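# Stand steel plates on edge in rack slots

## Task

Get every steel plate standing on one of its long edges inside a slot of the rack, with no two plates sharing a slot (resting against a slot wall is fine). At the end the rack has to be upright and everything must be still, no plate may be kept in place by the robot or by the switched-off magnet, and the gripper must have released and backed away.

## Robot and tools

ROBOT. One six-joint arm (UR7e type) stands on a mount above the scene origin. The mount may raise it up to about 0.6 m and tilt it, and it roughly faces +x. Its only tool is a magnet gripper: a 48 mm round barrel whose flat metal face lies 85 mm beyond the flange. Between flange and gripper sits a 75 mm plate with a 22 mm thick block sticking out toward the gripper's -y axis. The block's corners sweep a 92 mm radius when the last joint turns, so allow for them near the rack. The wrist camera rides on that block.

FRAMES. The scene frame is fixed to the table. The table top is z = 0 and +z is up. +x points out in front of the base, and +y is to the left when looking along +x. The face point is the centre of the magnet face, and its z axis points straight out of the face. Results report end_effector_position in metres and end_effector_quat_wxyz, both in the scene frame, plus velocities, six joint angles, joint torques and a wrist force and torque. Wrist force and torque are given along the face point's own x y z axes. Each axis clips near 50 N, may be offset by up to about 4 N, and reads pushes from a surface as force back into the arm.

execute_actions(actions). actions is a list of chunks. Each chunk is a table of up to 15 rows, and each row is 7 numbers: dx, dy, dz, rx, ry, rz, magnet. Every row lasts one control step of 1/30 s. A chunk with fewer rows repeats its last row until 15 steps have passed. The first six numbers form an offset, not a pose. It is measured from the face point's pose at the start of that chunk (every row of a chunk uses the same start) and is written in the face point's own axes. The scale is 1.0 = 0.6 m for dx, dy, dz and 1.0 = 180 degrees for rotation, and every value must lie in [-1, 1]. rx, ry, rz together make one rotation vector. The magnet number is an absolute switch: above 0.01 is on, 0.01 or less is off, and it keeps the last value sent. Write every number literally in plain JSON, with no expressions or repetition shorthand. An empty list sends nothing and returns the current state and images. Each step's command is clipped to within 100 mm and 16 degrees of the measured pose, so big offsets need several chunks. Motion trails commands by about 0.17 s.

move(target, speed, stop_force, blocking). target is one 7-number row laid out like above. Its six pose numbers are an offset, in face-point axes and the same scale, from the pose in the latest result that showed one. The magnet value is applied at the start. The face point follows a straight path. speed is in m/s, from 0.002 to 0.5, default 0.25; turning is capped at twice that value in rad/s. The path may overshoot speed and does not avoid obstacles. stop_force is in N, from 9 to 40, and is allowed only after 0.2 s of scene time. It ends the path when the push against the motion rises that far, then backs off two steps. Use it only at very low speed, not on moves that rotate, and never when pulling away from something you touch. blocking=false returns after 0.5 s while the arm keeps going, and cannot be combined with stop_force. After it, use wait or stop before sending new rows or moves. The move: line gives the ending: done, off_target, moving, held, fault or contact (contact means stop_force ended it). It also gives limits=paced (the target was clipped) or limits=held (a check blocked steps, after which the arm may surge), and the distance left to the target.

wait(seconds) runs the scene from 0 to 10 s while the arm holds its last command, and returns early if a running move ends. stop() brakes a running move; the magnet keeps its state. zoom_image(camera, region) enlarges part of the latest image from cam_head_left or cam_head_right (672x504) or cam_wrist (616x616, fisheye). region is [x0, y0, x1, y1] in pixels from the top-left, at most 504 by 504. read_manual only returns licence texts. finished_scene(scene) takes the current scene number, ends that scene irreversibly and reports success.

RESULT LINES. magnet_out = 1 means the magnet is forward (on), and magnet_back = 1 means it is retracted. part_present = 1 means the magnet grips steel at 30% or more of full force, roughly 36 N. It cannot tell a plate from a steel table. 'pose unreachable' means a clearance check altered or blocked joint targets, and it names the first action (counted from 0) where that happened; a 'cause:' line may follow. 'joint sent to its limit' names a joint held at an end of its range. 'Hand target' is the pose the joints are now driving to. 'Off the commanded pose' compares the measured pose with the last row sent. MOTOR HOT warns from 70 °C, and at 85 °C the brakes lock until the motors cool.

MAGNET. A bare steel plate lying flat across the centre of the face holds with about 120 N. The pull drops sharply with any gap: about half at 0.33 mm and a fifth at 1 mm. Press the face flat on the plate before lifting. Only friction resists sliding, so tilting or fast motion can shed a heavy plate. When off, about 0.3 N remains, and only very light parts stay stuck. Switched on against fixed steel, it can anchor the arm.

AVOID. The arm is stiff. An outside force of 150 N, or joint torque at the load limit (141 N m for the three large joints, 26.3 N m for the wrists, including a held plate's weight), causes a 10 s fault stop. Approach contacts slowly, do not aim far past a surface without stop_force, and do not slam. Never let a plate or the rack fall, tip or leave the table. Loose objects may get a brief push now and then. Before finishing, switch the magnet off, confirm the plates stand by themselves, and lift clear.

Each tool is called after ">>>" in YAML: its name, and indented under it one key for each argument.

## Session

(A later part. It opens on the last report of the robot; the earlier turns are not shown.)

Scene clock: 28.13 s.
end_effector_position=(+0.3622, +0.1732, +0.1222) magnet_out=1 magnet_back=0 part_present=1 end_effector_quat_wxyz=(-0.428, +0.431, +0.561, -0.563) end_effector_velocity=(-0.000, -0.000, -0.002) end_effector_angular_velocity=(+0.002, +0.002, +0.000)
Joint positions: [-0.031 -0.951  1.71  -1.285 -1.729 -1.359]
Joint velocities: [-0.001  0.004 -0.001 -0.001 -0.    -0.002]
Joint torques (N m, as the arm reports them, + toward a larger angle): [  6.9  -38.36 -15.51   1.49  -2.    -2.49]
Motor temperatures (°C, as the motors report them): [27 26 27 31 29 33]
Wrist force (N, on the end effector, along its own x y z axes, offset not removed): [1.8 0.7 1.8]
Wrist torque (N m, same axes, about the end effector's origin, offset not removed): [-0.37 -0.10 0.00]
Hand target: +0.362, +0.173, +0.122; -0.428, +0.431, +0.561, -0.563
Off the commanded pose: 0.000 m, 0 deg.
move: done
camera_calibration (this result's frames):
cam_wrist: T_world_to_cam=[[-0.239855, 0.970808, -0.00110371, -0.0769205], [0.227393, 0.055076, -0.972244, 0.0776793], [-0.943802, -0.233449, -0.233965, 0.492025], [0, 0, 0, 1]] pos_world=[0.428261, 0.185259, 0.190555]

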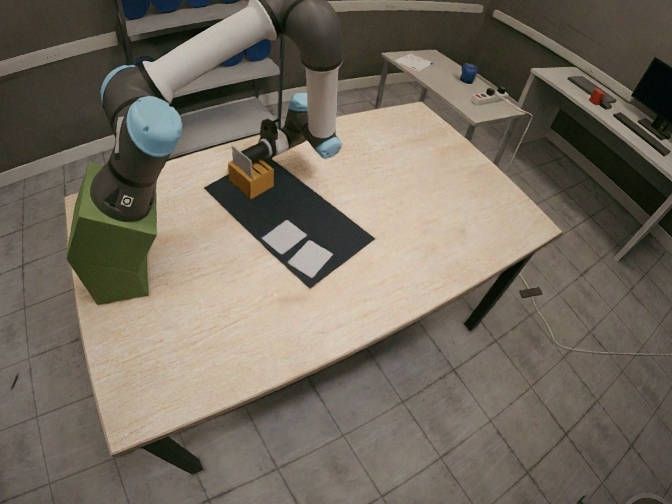

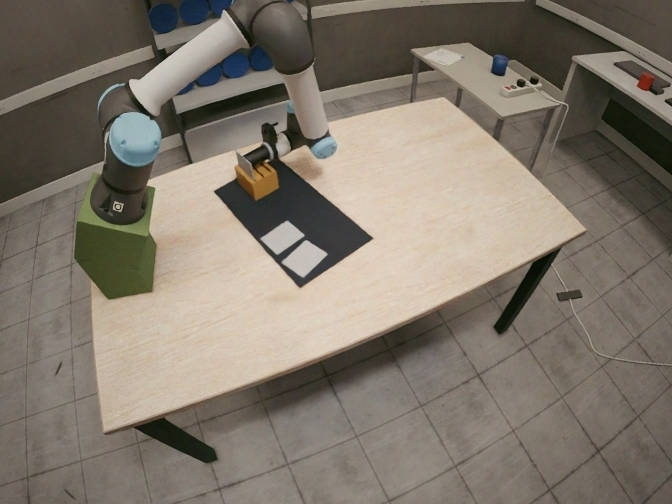

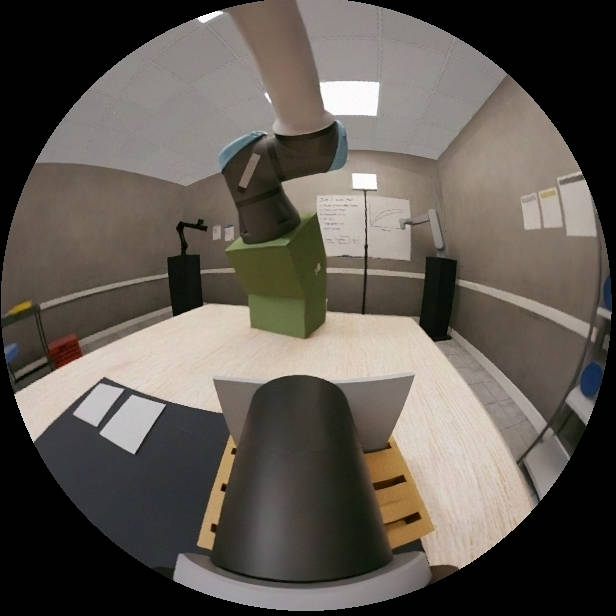

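>>> move:
  target: [0,0.031,0,0,0,0,1]
  speed: 0.012
  stop_force: 9

>>> execute_actions:
  actions:
    - [[0,0,0,0,0,0,0]]

>>> zoom_image:
  camera: "cam_head_left"
  region: [215, 135, 285, 205]

Scene clock: 29.77 s.
end_effector_position=(+0.3625, +0.1731, +0.1136) magnet_out=1 magnet_back=0 part_present=1 end_effector_quat_wxyz=(-0.428, +0.432, +0.561, -0.563) end_effector_velocity=(-0.001, -0.000, +0.004) end_effector_angular_velocity=(+0.001, +0.006, +0.002)
Joint positions: [-0.034 -0.933  1.7   -1.294 -1.732 -1.361]
Joint velocities: [ 0.001 -0.007  0.005  0.008 -0.    -0.001]
Joint torques (N m, as the arm reports them, + toward a larger angle): [ 25.24 -57.08  10.34   4.76   0.73   0.  ]
Motor temperatures (°C, as the motors report them): [27 26 27 31 29 33]
Wrist force (N, on the end effector, along its own x y z axes, offset not removed): [1.2 -2.4 -0.9]
Wrist torque (N m, same axes, about the end effector's origin, offset not removed): [-0.62 0.05 0.01]
Hand target: +0.362, +0.173, +0.114; -0.428, +0.431, +0.560, -0.563
Off the commanded pose: 0.010 m, 0 deg.
move: contact
camera_calibration (this result's frames):
cam_wrist: T_world_to_cam=[[-0.239744, 0.970835, -0.0011684, -0.0767687], [0.227944, 0.05512, -0.972113, 0.0690564], [-0.943697, -0.233325, -0.234511, 0.490209], [0, 0, 0, 1]] pos_world=[0.428463, 0.185101, 0.182]

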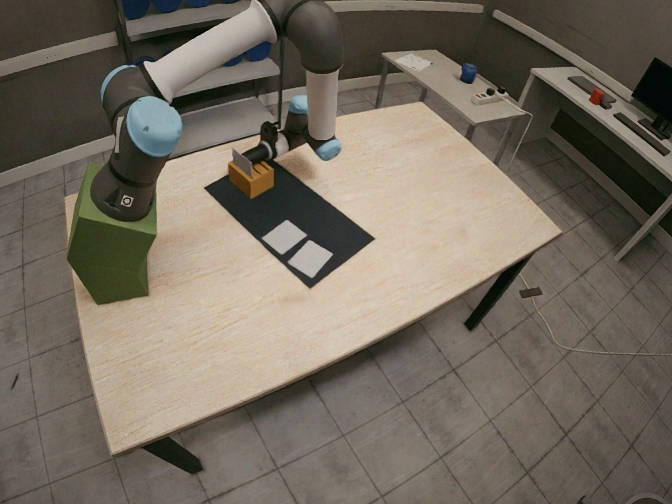

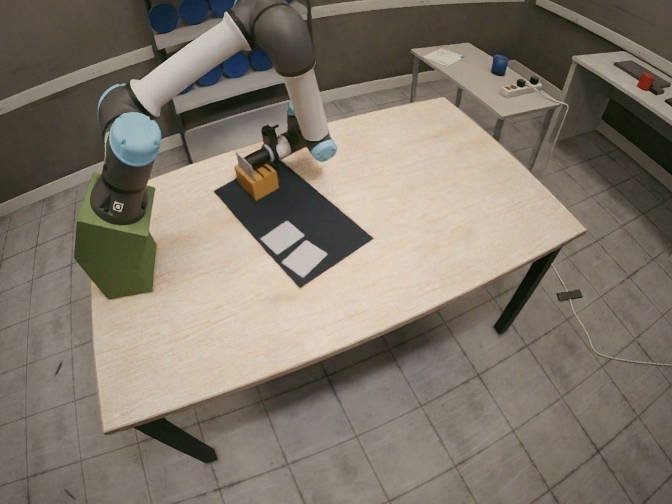

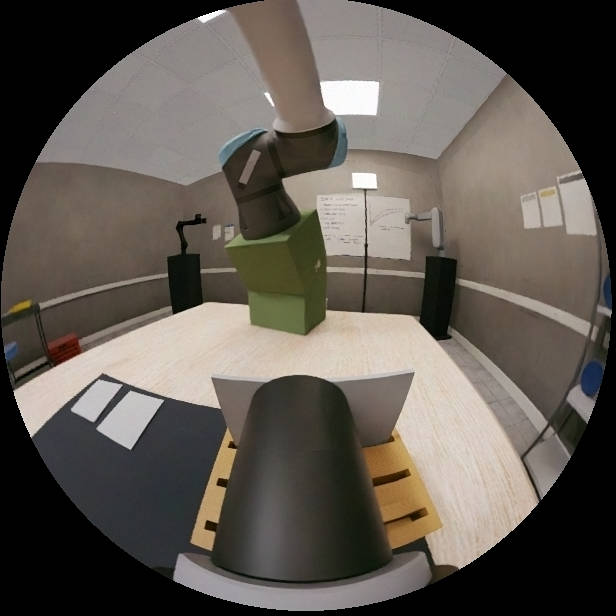

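Scene clock: 30.27 s.
end_effector_position=(+0.3624, +0.1731, +0.1137) magnet_out=0 magnet_back=1 part_present=0 end_effector_quat_wxyz=(-0.428, +0.431, +0.561, -0.563) end_effector_velocity=(-0.001, +0.000, -0.000) end_effector_angular_velocity=(-0.000, +0.001, +0.000)
Joint positions: [-0.034 -0.933  1.701 -1.294 -1.732 -1.361]
Joint velocities: [ 0.     0.001  0.001 -0.001  0.     0.   ]
Joint torques (N m, as the arm reports them, + toward a larger angle): [ 14.1  -39.   -11.96   0.57   1.43   0.81]
Motor temperatures (°C, as the motors report them): [27 26 27 31 29 33]
Wrist force (N, on the end effector, along its own x y z axes, offset not removed): [-0.6 -1.5 3.0]
Wrist torque (N m, same axes, about the end effector's origin, offset not removed): [-0.25 -0.03 -0.10]
Hand target: +0.362, +0.173, +0.114; -0.428, +0.432, +0.561, -0.563
Off the commanded pose: 0.000 m, 0 deg.
camera_calibration (this result's frames):
cam_wrist: T_world_to_cam=[[-0.23982, 0.970817, -0.0011189, -0.0767703], [0.227783, 0.0551484, -0.972149, 0.0691698], [-0.943717, -0.233395, -0.234361, 0.490138], [0, 0, 0, 1]] pos_world=[0.428385, 0.185111, 0.182027]

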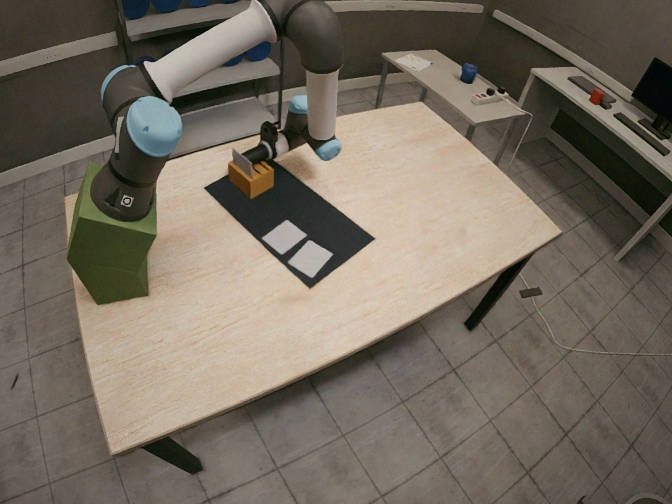

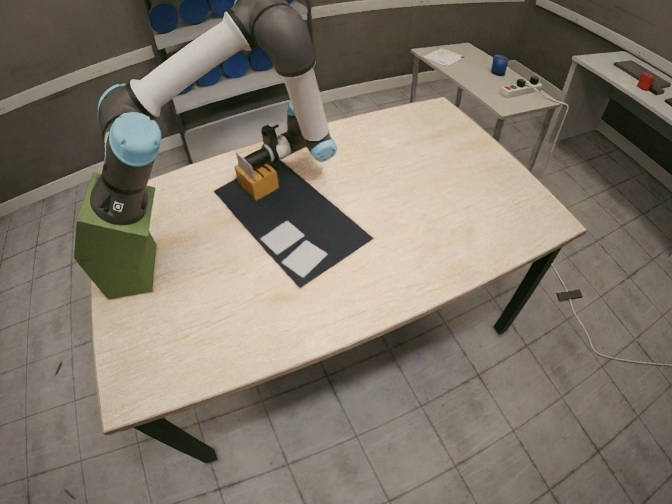

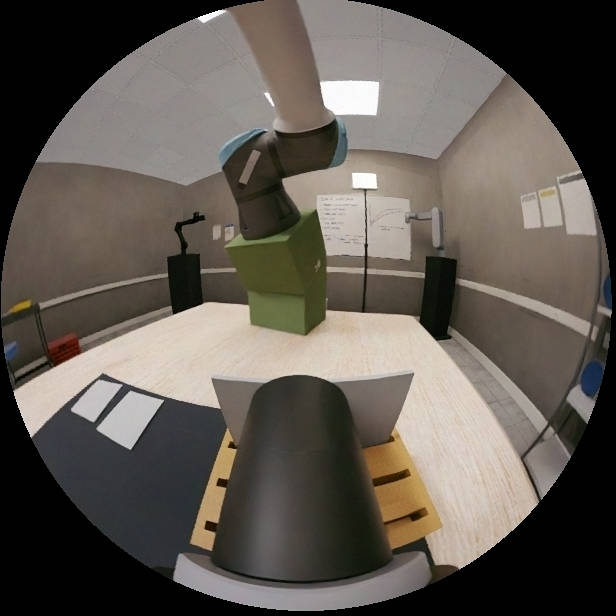

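Region (215, 135, 285, 205) of cam_head_left's 672x504 image, scaled by 7.200, with more detail than that image has.

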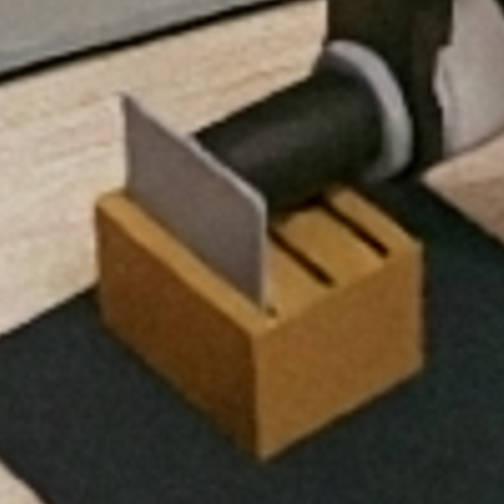

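>>> move:
  target: [0,-0.127,-0.0833,0,0,0,0]
  speed: 0.3

>>> move:
  target: [-0.357,0.15,0.16,-0.3946,0.3694,0.3694,0]
  speed: 0.5

Scene clock: 35.37 s.
end_effector_position=(+0.4104, +0.1867, +0.1898) magnet_out=0 magnet_back=1 part_present=0 end_effector_quat_wxyz=(-0.428, +0.431, +0.561, -0.563) end_effector_velocity=(+0.001, +0.000, +0.001) end_effector_angular_velocity=(-0.001, +0.000, +0.000)
Joint positions: [ 0.006 -1.045  1.611 -1.089 -1.697 -1.341]
Joint velocities: [ 0.001 -0.001 -0.002  0.004  0.001  0.001]
Joint torques (N m, as the arm reports them, + toward a larger angle): [ 24.56 -59.18 -21.11   3.51   3.16   2.4 ]
Motor temperatures (°C, as the motors report them): [27 26 27 31 29 33]
Wrist force (N, on the end effector, along its own x y z axes, offset not removed): [0.3 -2.0 -1.1]
Wrist torque (N m, same axes, about the end effector's origin, offset not removed): [-0.36 0.01 -0.15]
Hand target: +0.410, +0.187, +0.190; -0.428, +0.431, +0.561, -0.563
Off the commanded pose: 0.000 m, 0 deg.
move: done
camera_calibration (this result's frames):
cam_wrist: T_world_to_cam=[[-0.23979, 0.970824, -0.00105908, -0.0784414], [0.227737, 0.0551896, -0.972157, 0.131536], [-0.943735, -0.233354, -0.234327, 0.556472], [0, 0, 0, 1]] pos_world=[0.476397, 0.198749, 0.258187]

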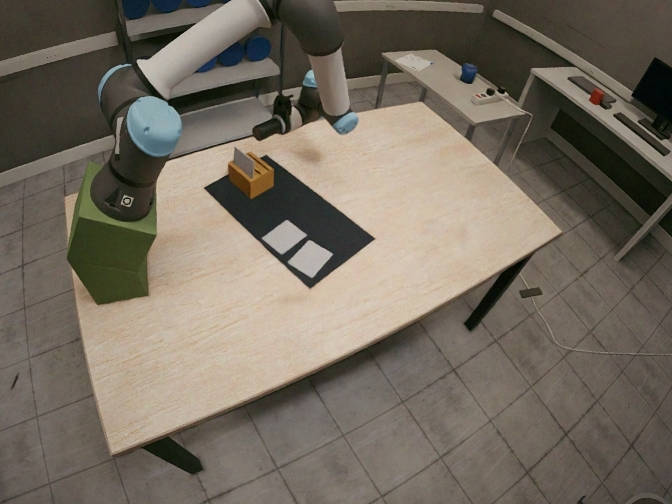

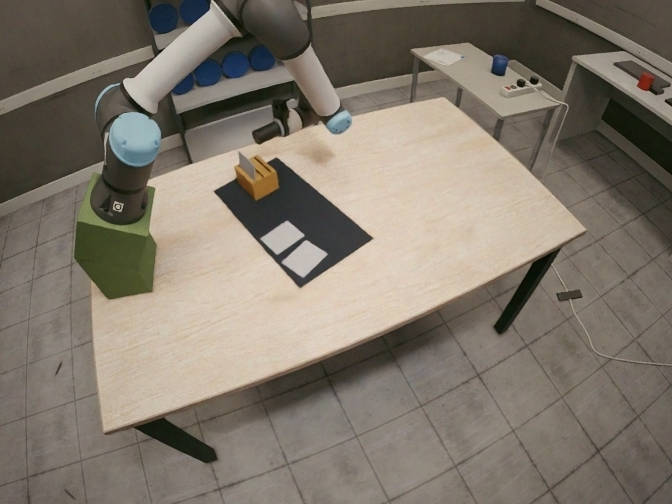

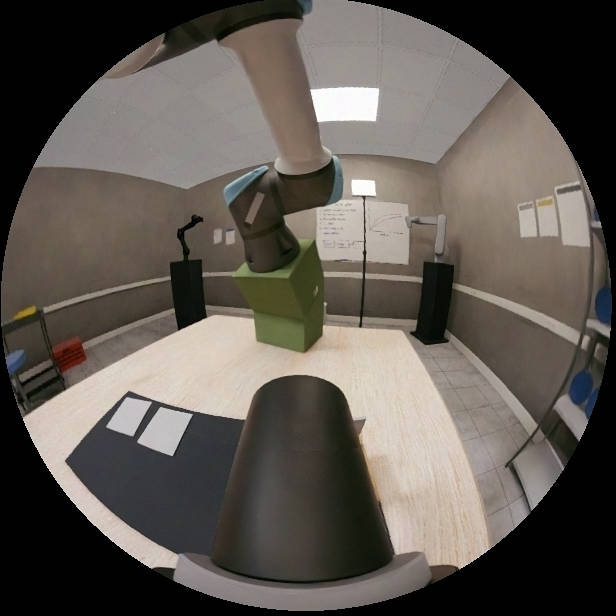

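Scene clock: 38.13 s.
end_effector_position=(+0.3748, -0.0463, +0.1013) magnet_out=0 magnet_back=1 part_present=0 end_effector_quat_wxyz=(+0.003, +0.986, +0.166, +0.001) end_effector_velocity=(+0.001, -0.001, -0.001) end_effector_angular_velocity=(-0.004, -0.009, -0.001)
Joint positions: [-0.754 -1.267  2.697 -3.567 -1.38  -0.838]
Joint velocities: [-0.001  0.01   0.001 -0.021  0.001  0.002]
Joint torques (N m, as the arm reports them, + toward a larger angle): [ -3.34 -18.43  18.1   -4.42   2.38   2.87]
Motor temperatures (°C, as the motors report them): [27 26 27 31 29 33]
Wrist force (N, on the end effector, along its own x y z axes, offset not removed): [-0.6 -1.8 1.6]
Wrist torque (N m, same axes, about the end effector's origin, offset not removed): [-0.37 0.20 -0.04]
Hand target: +0.375, -0.046, +0.101; +0.003, +0.986, +0.166, +0.001
Off the commanded pose: 0.001 m, 0 deg.
move: done
camera_calibration (this result's frames):
cam_wrist: T_world_to_cam=[[0.942796, 0.332501, 0.0240554, -0.336217], [0.317527, -0.917631, 0.239021, -0.134906], [0.101549, -0.21771, -0.970716, 0.131329], [0, 0, 0, 1]] pos_world=[0.346484, 0.0165907, 0.167817]

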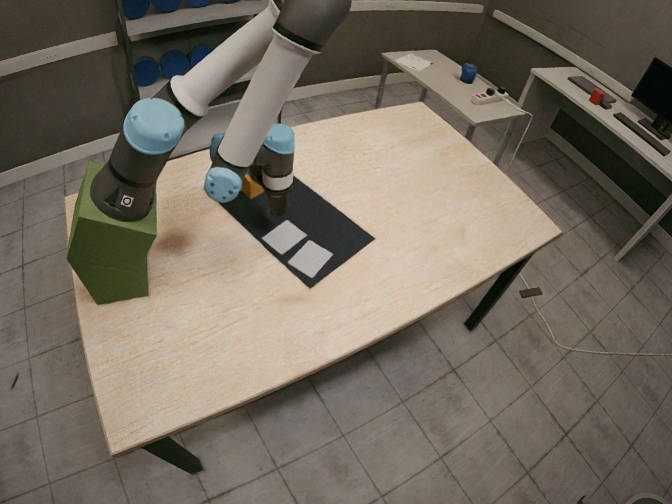

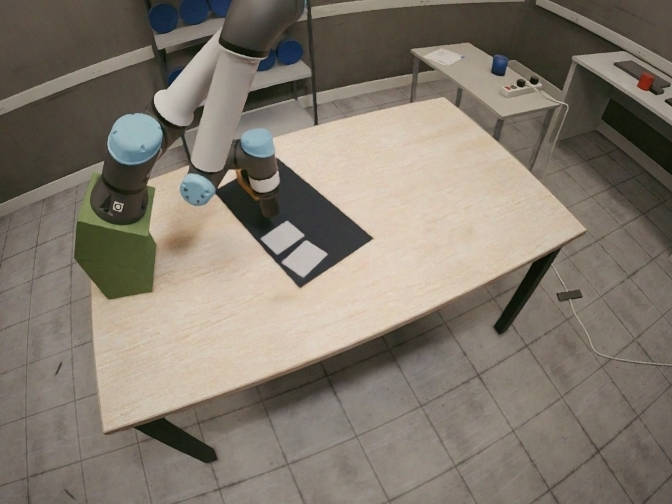

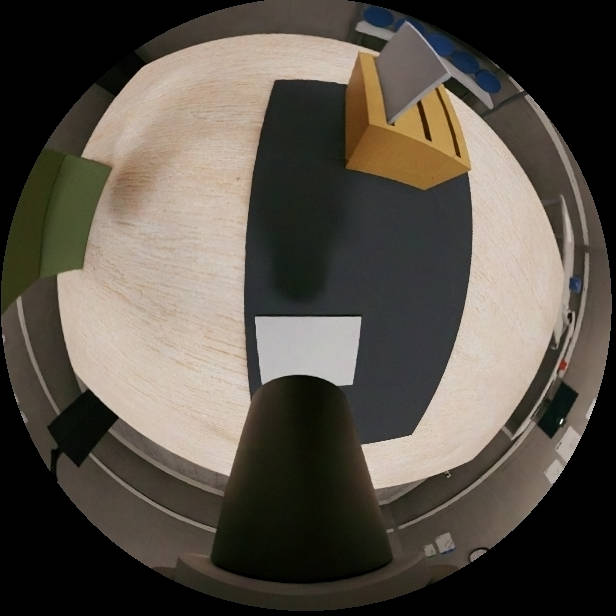

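>>> move:
  target: [0,0.001,0.153,0.002,0,0,0]
  speed: 0.25

>>> move:
  target: [0,0,0.02,0,0,0,0]
  speed: 0.005
  stop_force: 9

>>> execute_actions:
  actions:
    - [[0,0,0,0,0,0,1]]

>>> move:
  target: [0.12,0,-0.3,0,0,0,1]
  speed: 0.35

Scene clock: 39.97 s.
end_effector_position=(+0.3750, -0.0473, +0.0096) magnet_out=0 magnet_back=1 part_present=0 end_effector_quat_wxyz=(-0.000, +0.986, +0.166, +0.000) end_effector_velocity=(+0.001, -0.000, -0.001) end_effector_angular_velocity=(-0.001, -0.002, +0.000)
Joint positions: [-0.704 -0.899  2.536 -3.776 -1.403 -0.796]
Joint velocities: [ 0.001  0.003 -0.003 -0.002 -0.     0.001]
Joint torques (N m, as the arm reports them, + toward a larger angle): [ 13.36 -25.04  -3.18  -4.13  -2.54   2.12]
Motor temperatures (°C, as the motors report them): [27 26 27 31 29 33]
Wrist force (N, on the end effector, along its own x y z axes, offset not removed): [-1.4 -0.9 -0.7]
Wrist torque (N m, same axes, about the end effector's origin, offset not removed): [-0.19 -0.02 0.03]
Hand target: +0.375, -0.047, +0.009; -0.000, +0.986, +0.166, +0.000
Off the commanded pose: 0.000 m, 0 deg.
move: done
camera_calibration (this result's frames):
cam_wrist: T_world_to_cam=[[0.942858, 0.332325, 0.0240743, -0.33386], [0.317996, -0.919068, 0.232792, -0.114168], [0.0994884, -0.211834, -0.972229, 0.0430927], [0, 0, 0, 1]] pos_world=[0.3468, 0.0151502, 0.0765108]

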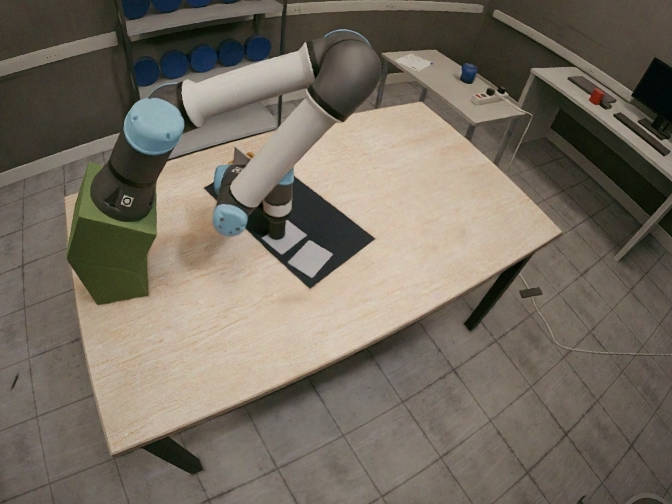

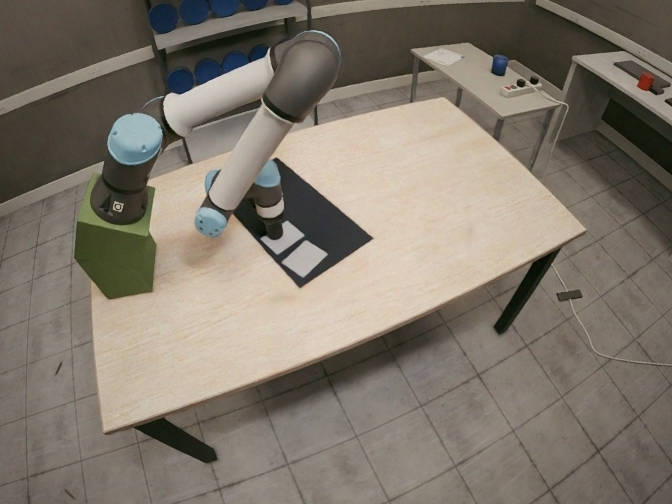

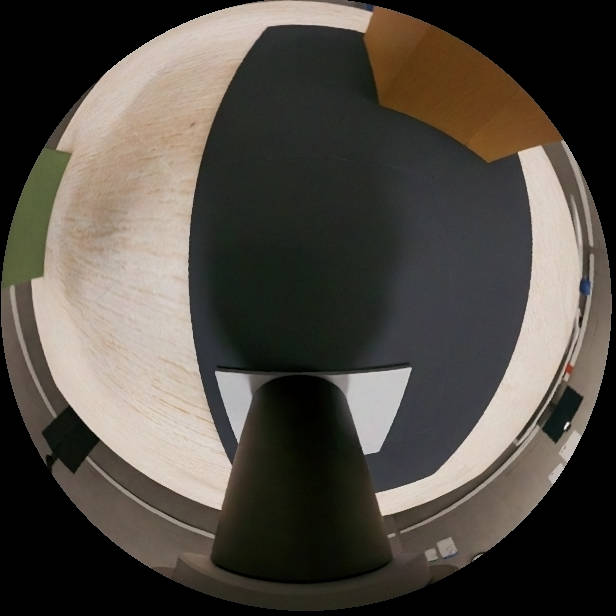

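Scene clock: 41.27 s.
end_effector_position=(+0.3751, -0.0473, +0.0049) magnet_out=0 magnet_back=1 part_present=0 end_effector_quat_wxyz=(-0.000, +0.986, +0.166, +0.001) end_effector_velocity=(+0.000, +0.000, +0.001) end_effector_angular_velocity=(+0.001, +0.002, -0.001)
Joint positions: [-0.701 -0.884  2.526 -3.782 -1.404 -0.794]
Joint velocities: [-0.    -0.004  0.001  0.005  0.     0.001]
Joint torques (N m, as the arm reports them, + toward a larger angle): [ -4.84 -29.01  13.16   5.05  -0.47  -0.93]
Motor temperatures (°C, as the motors report them): [27 26 27 31 29 33]
Wrist force (N, on the end effector, along its own x y z axes, offset not removed): [-13.3 -8.0 -50.0]
Wrist torque (N m, same axes, about the end effector's origin, offset not removed): [-1.14 1.69 -0.16]
Hand target: +0.375, -0.047, +0.005; -0.000, +0.986, +0.166, +0.000
Off the commanded pose: 0.007 m, 0 deg.
move: contact
camera_calibration (this result's frames):
cam_wrist: T_world_to_cam=[[0.942825, 0.332399, 0.0243233, -0.333871], [0.317988, -0.919002, 0.233064, -0.113139], [0.0998235, -0.212004, -0.972157, 0.0383976], [0, 0, 0, 1]] pos_world=[0.346925, 0.0151442, 0.0718179]

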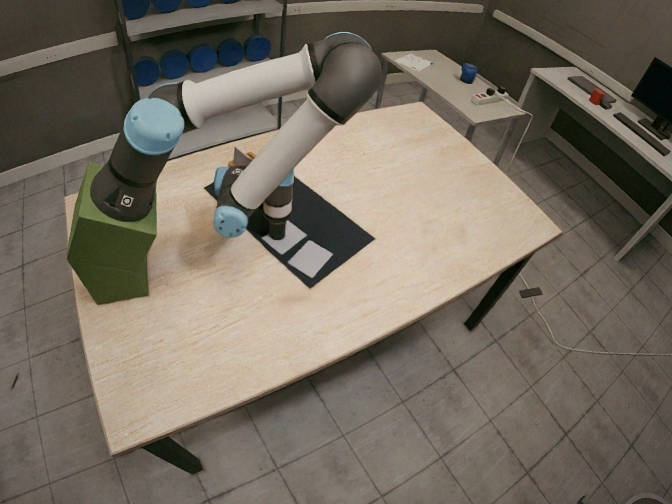

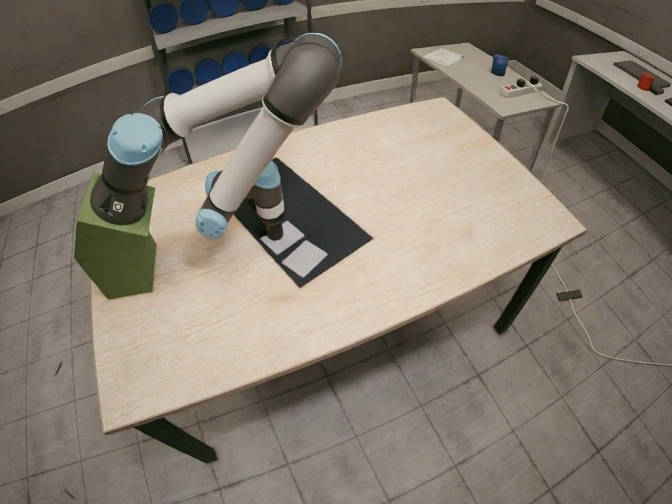

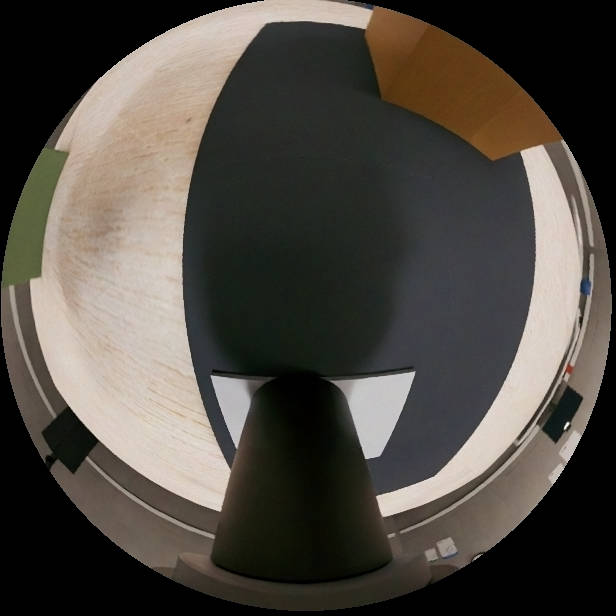

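Scene clock: 41.77 s.
end_effector_position=(+0.3752, -0.0473, +0.0049) magnet_out=1 magnet_back=0 part_present=1 end_effector_quat_wxyz=(-0.000, +0.986, +0.166, +0.001) end_effector_velocity=(+0.000, -0.000, +0.000) end_effector_angular_velocity=(-0.001, -0.001, +0.000)
Joint positions: [-0.701 -0.884  2.526 -3.782 -1.404 -0.794]
Joint velocities: [ 0.    -0.    -0.    -0.001 -0.     0.   ]
Joint torques (N m, as the arm reports them, + toward a larger angle): [ -2.03 -10.15   3.56   2.02  -0.12  -2.45]
Motor temperatures (°C, as the motors report them): [27 26 27 31 29 33]
Wrist force (N, on the end effector, along its own x y z axes, offset not removed): [-10.3 -5.3 -50.0]
Wrist torque (N m, same axes, about the end effector's origin, offset not removed): [-1.55 2.13 -0.16]
Hand target: +0.375, -0.047, +0.005; -0.000, +0.986, +0.166, +0.001
Off the commanded pose: 0.000 m, 0 deg.
camera_calibration (this result's frames):
cam_wrist: T_world_to_cam=[[0.942824, 0.332401, 0.0243283, -0.333874], [0.317987, -0.919001, 0.233069, -0.113142], [0.09983, -0.212007, -0.972156, 0.0384163], [0, 0, 0, 1]] pos_world=[0.346927, 0.0151472, 0.0718391]

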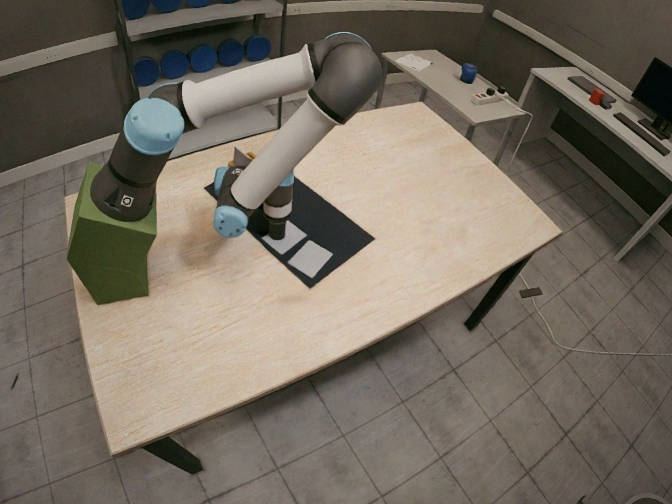

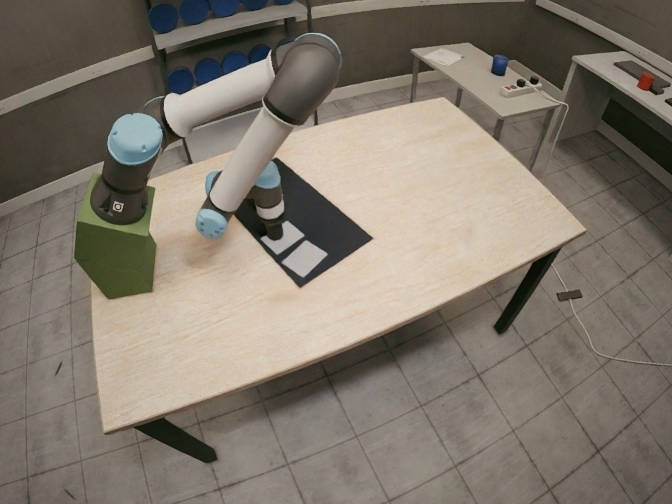

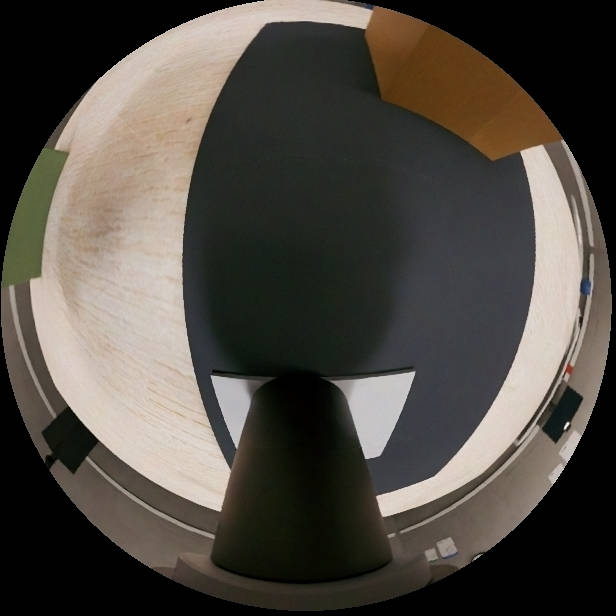

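Scene clock: 42.97 s.
end_effector_position=(+0.4435, -0.0236, +0.1850) magnet_out=1 magnet_back=0 part_present=1 end_effector_quat_wxyz=(-0.000, +0.986, +0.166, +0.001) end_effector_velocity=(+0.001, -0.001, +0.001) end_effector_angular_velocity=(+0.004, +0.010, +0.000)
Joint positions: [-0.624 -1.703  2.577 -3.024 -1.446 -0.728]
Joint velocities: [-0.001 -0.01  -0.007  0.028 -0.    -0.003]
Joint torques (N m, as the arm reports them, + toward a larger angle): [ -1.4  -34.22 -20.97  -1.25  -2.64  -2.17]
Motor temperatures (°C, as the motors report them): [27 26 27 31 29 33]
Wrist force (N, on the end effector, along its own x y z axes, offset not removed): [1.7 -2.6 1.3]
Wrist torque (N m, same axes, about the end effector's origin, offset not removed): [-0.38 0.04 -0.19]
Hand target: +0.444, -0.024, +0.185; -0.000, +0.986, +0.166, +0.001
Off the commanded pose: 0.001 m, 0 deg.
move: done
camera_calibration (this result's frames):
cam_wrist: T_world_to_cam=[[0.942779, 0.332475, 0.0250757, -0.41065], [0.317861, -0.918948, 0.233451, -0.155072], [0.10066, -0.212122, -0.972045, 0.211343], [0, 0, 0, 1]] pos_world=[0.41517, 0.0388582, 0.251934]

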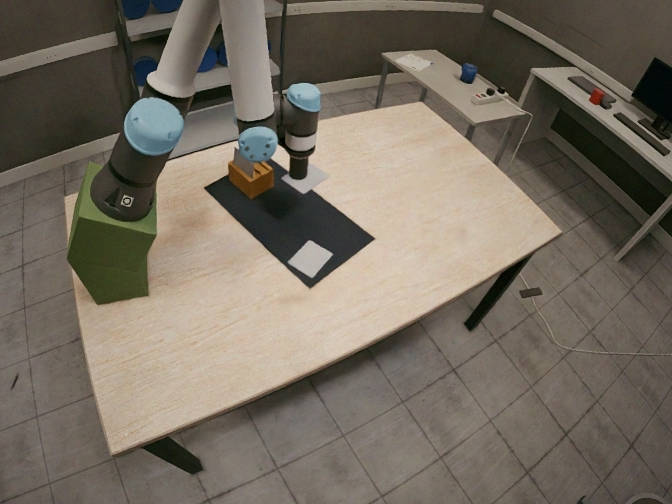

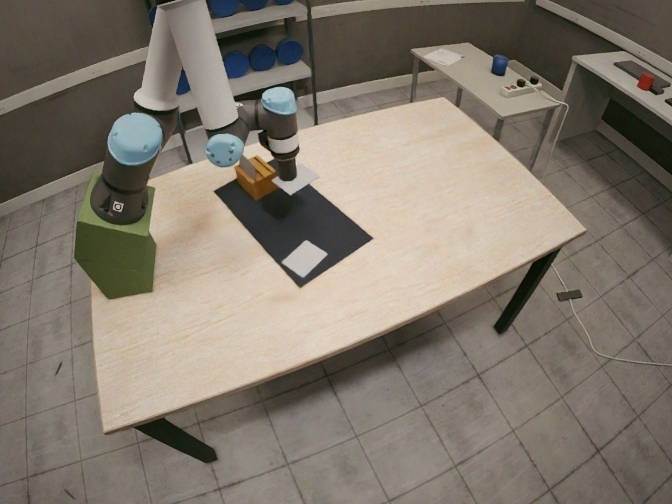

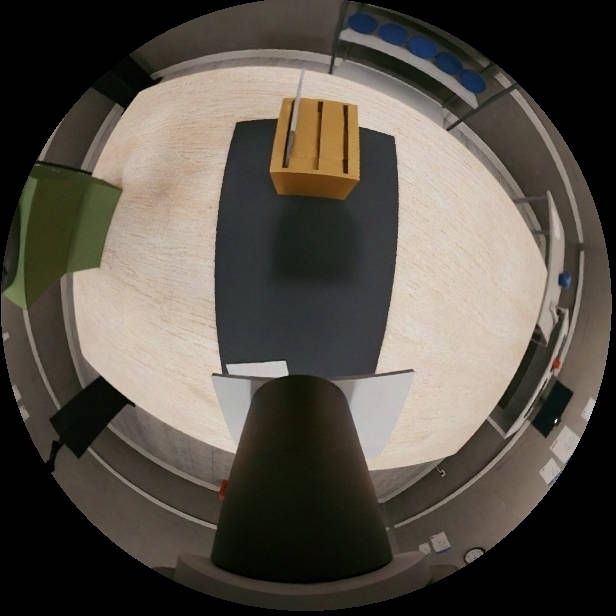

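>>> move:
  target: [0.0305,-0.351,-0.042,0.3946,-0.3694,-0.3694,1]
  speed: 0.4

>>> move:
  target: [0,0.12,0,0,0,0,1]
  speed: 0.15

>>> zoom_image:
  camera: "cam_head_left"
  region: [215, 135, 285, 205]

>>> zoom_image:
  camera: "cam_wrist"
  region: [180, 400, 430, 570]

Scene clock: 47.03 s.
end_effector_position=(+0.3914, +0.1817, +0.2099) magnet_out=1 magnet_back=0 part_present=1 end_effector_quat_wxyz=(-0.429, +0.430, +0.562, -0.561) end_effector_velocity=(+0.000, +0.001, +0.001) end_effector_angular_velocity=(+0.003, +0.005, +0.005)
Joint positions: [ 0.01  -1.106  1.689 -1.106 -1.694 -1.345]
Joint velocities: [ 0.003  0.002 -0.003  0.007 -0.001 -0.003]
Joint torques (N m, as the arm reports them, + toward a larger angle): [ 27.72 -39.5  -18.68   4.38  -2.27  -2.28]
Motor temperatures (°C, as the motors report them): [27 26 27 31 29 33]
Wrist force (N, on the end effector, along its own x y z axes, offset not removed): [-0.4 0.0 0.8]
Wrist torque (N m, same axes, about the end effector's origin, offset not removed): [-0.37 0.24 -0.14]
Hand target: +0.391, +0.182, +0.210; -0.429, +0.430, +0.562, -0.562
Off the commanded pose: 0.001 m, 0 deg.
move: done
camera_calibration (this result's frames):
cam_wrist: T_world_to_cam=[[-0.239697, 0.970837, 0.00453937, -0.0793392], [0.226906, 0.0605674, -0.972032, 0.154973], [-0.943959, -0.231963, -0.234806, 0.542043], [0, 0, 0, 1]] pos_world=[0.457485, 0.193373, 0.278274]

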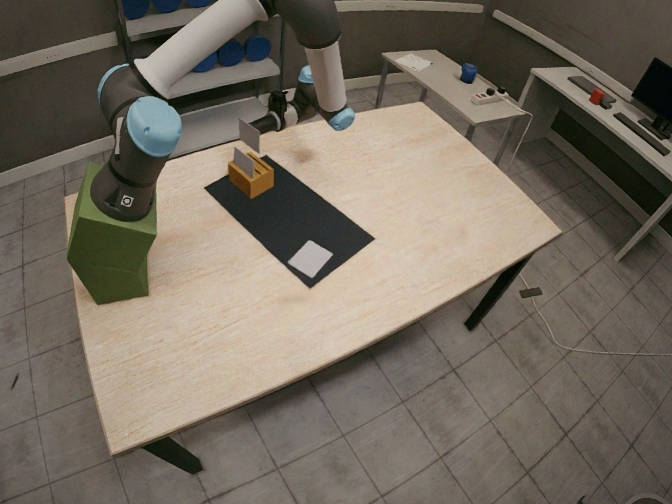

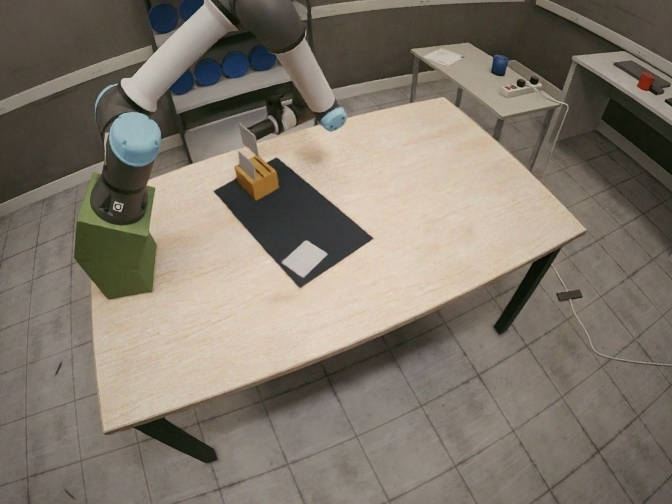

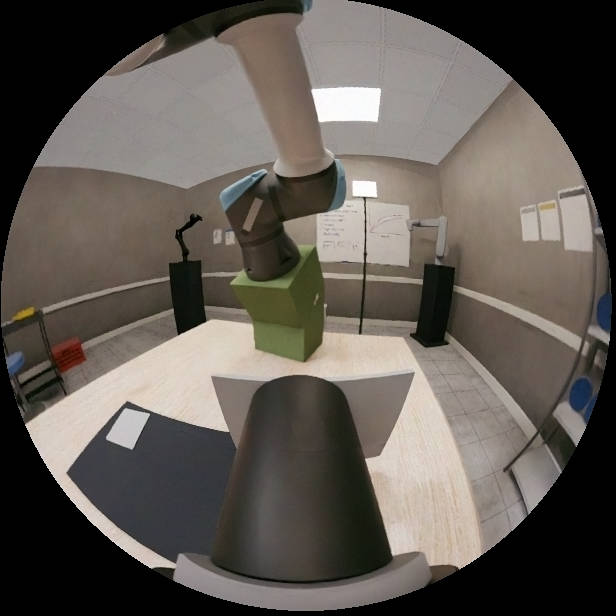

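Scene clock: 48.00 s.
end_effector_position=(+0.3915, +0.1817, +0.1380) magnet_out=1 magnet_back=0 part_present=1 end_effector_quat_wxyz=(-0.429, +0.430, +0.562, -0.561) end_effector_velocity=(+0.001, +0.000, -0.002) end_effector_angular_velocity=(-0.001, -0.002, -0.000)
Joint positions: [-0.017 -0.96   1.631 -1.196 -1.717 -1.358]
Joint velocities: [-0.001  0.004 -0.004 -0.002 -0.     0.001]
Joint torques (N m, as the arm reports them, + toward a larger angle): [  7.85 -38.88 -19.36   0.9   -2.16  -2.69]
Motor temperatures (°C, as the motors report them): [27 26 27 31 29 33]
Wrist force (N, on the end effector, along its own x y z axes, offset not removed): [-1.3 2.3 2.2]
Wrist torque (N m, same axes, about the end effector's origin, offset not removed): [-0.04 0.03 -0.13]
Hand target: +0.391, +0.182, +0.138; -0.429, +0.430, +0.562, -0.561
Off the commanded pose: 0.000 m, 0 deg.
move: done
camera_calibration (this result's frames):
cam_wrist: T_world_to_cam=[[-0.239711, 0.970834, 0.00450103, -0.0789456], [0.226966, 0.0605472, -0.972019, 0.0850706], [-0.943941, -0.231982, -0.23486, 0.525182], [0, 0, 0, 1]] pos_world=[0.457509, 0.193325, 0.20639]

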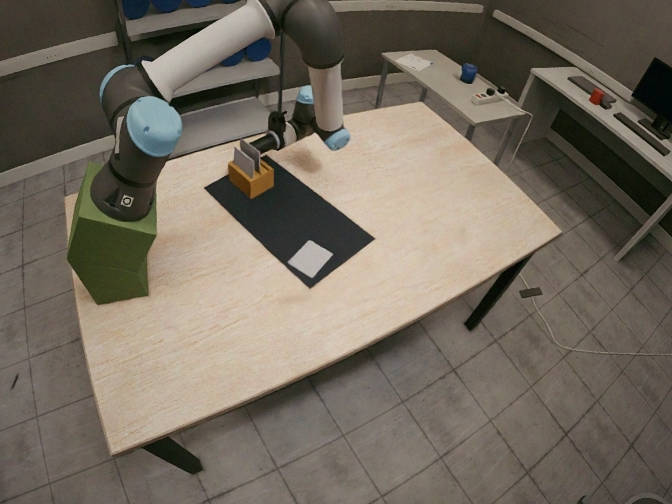

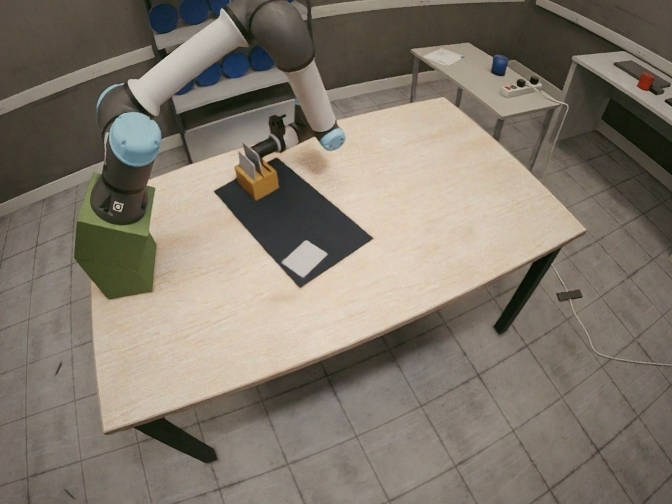

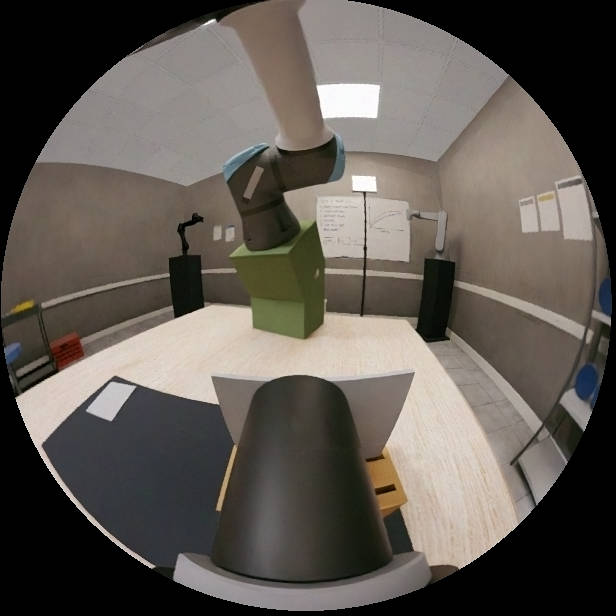

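Region (215, 135, 285, 205) of cam_head_left's 672x504 image, scaled by 7.200, with more detail than that image has.

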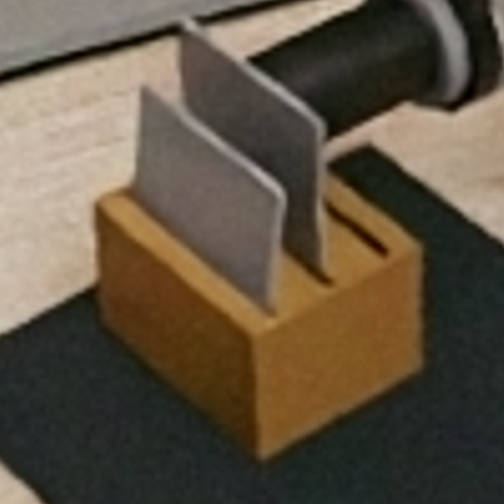

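Region (180, 400, 430, 570) of cam_wrist's 616x616 image, scaled by 2.016, with more detail than that image has; it fills the top 343 rows of this view, and the rest is white.

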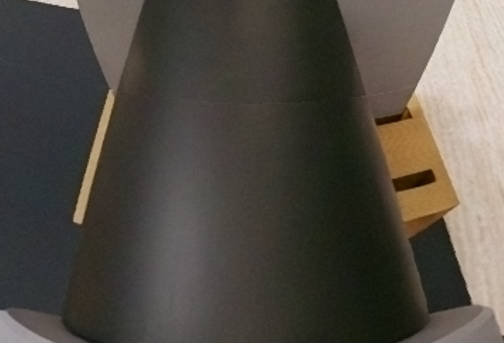

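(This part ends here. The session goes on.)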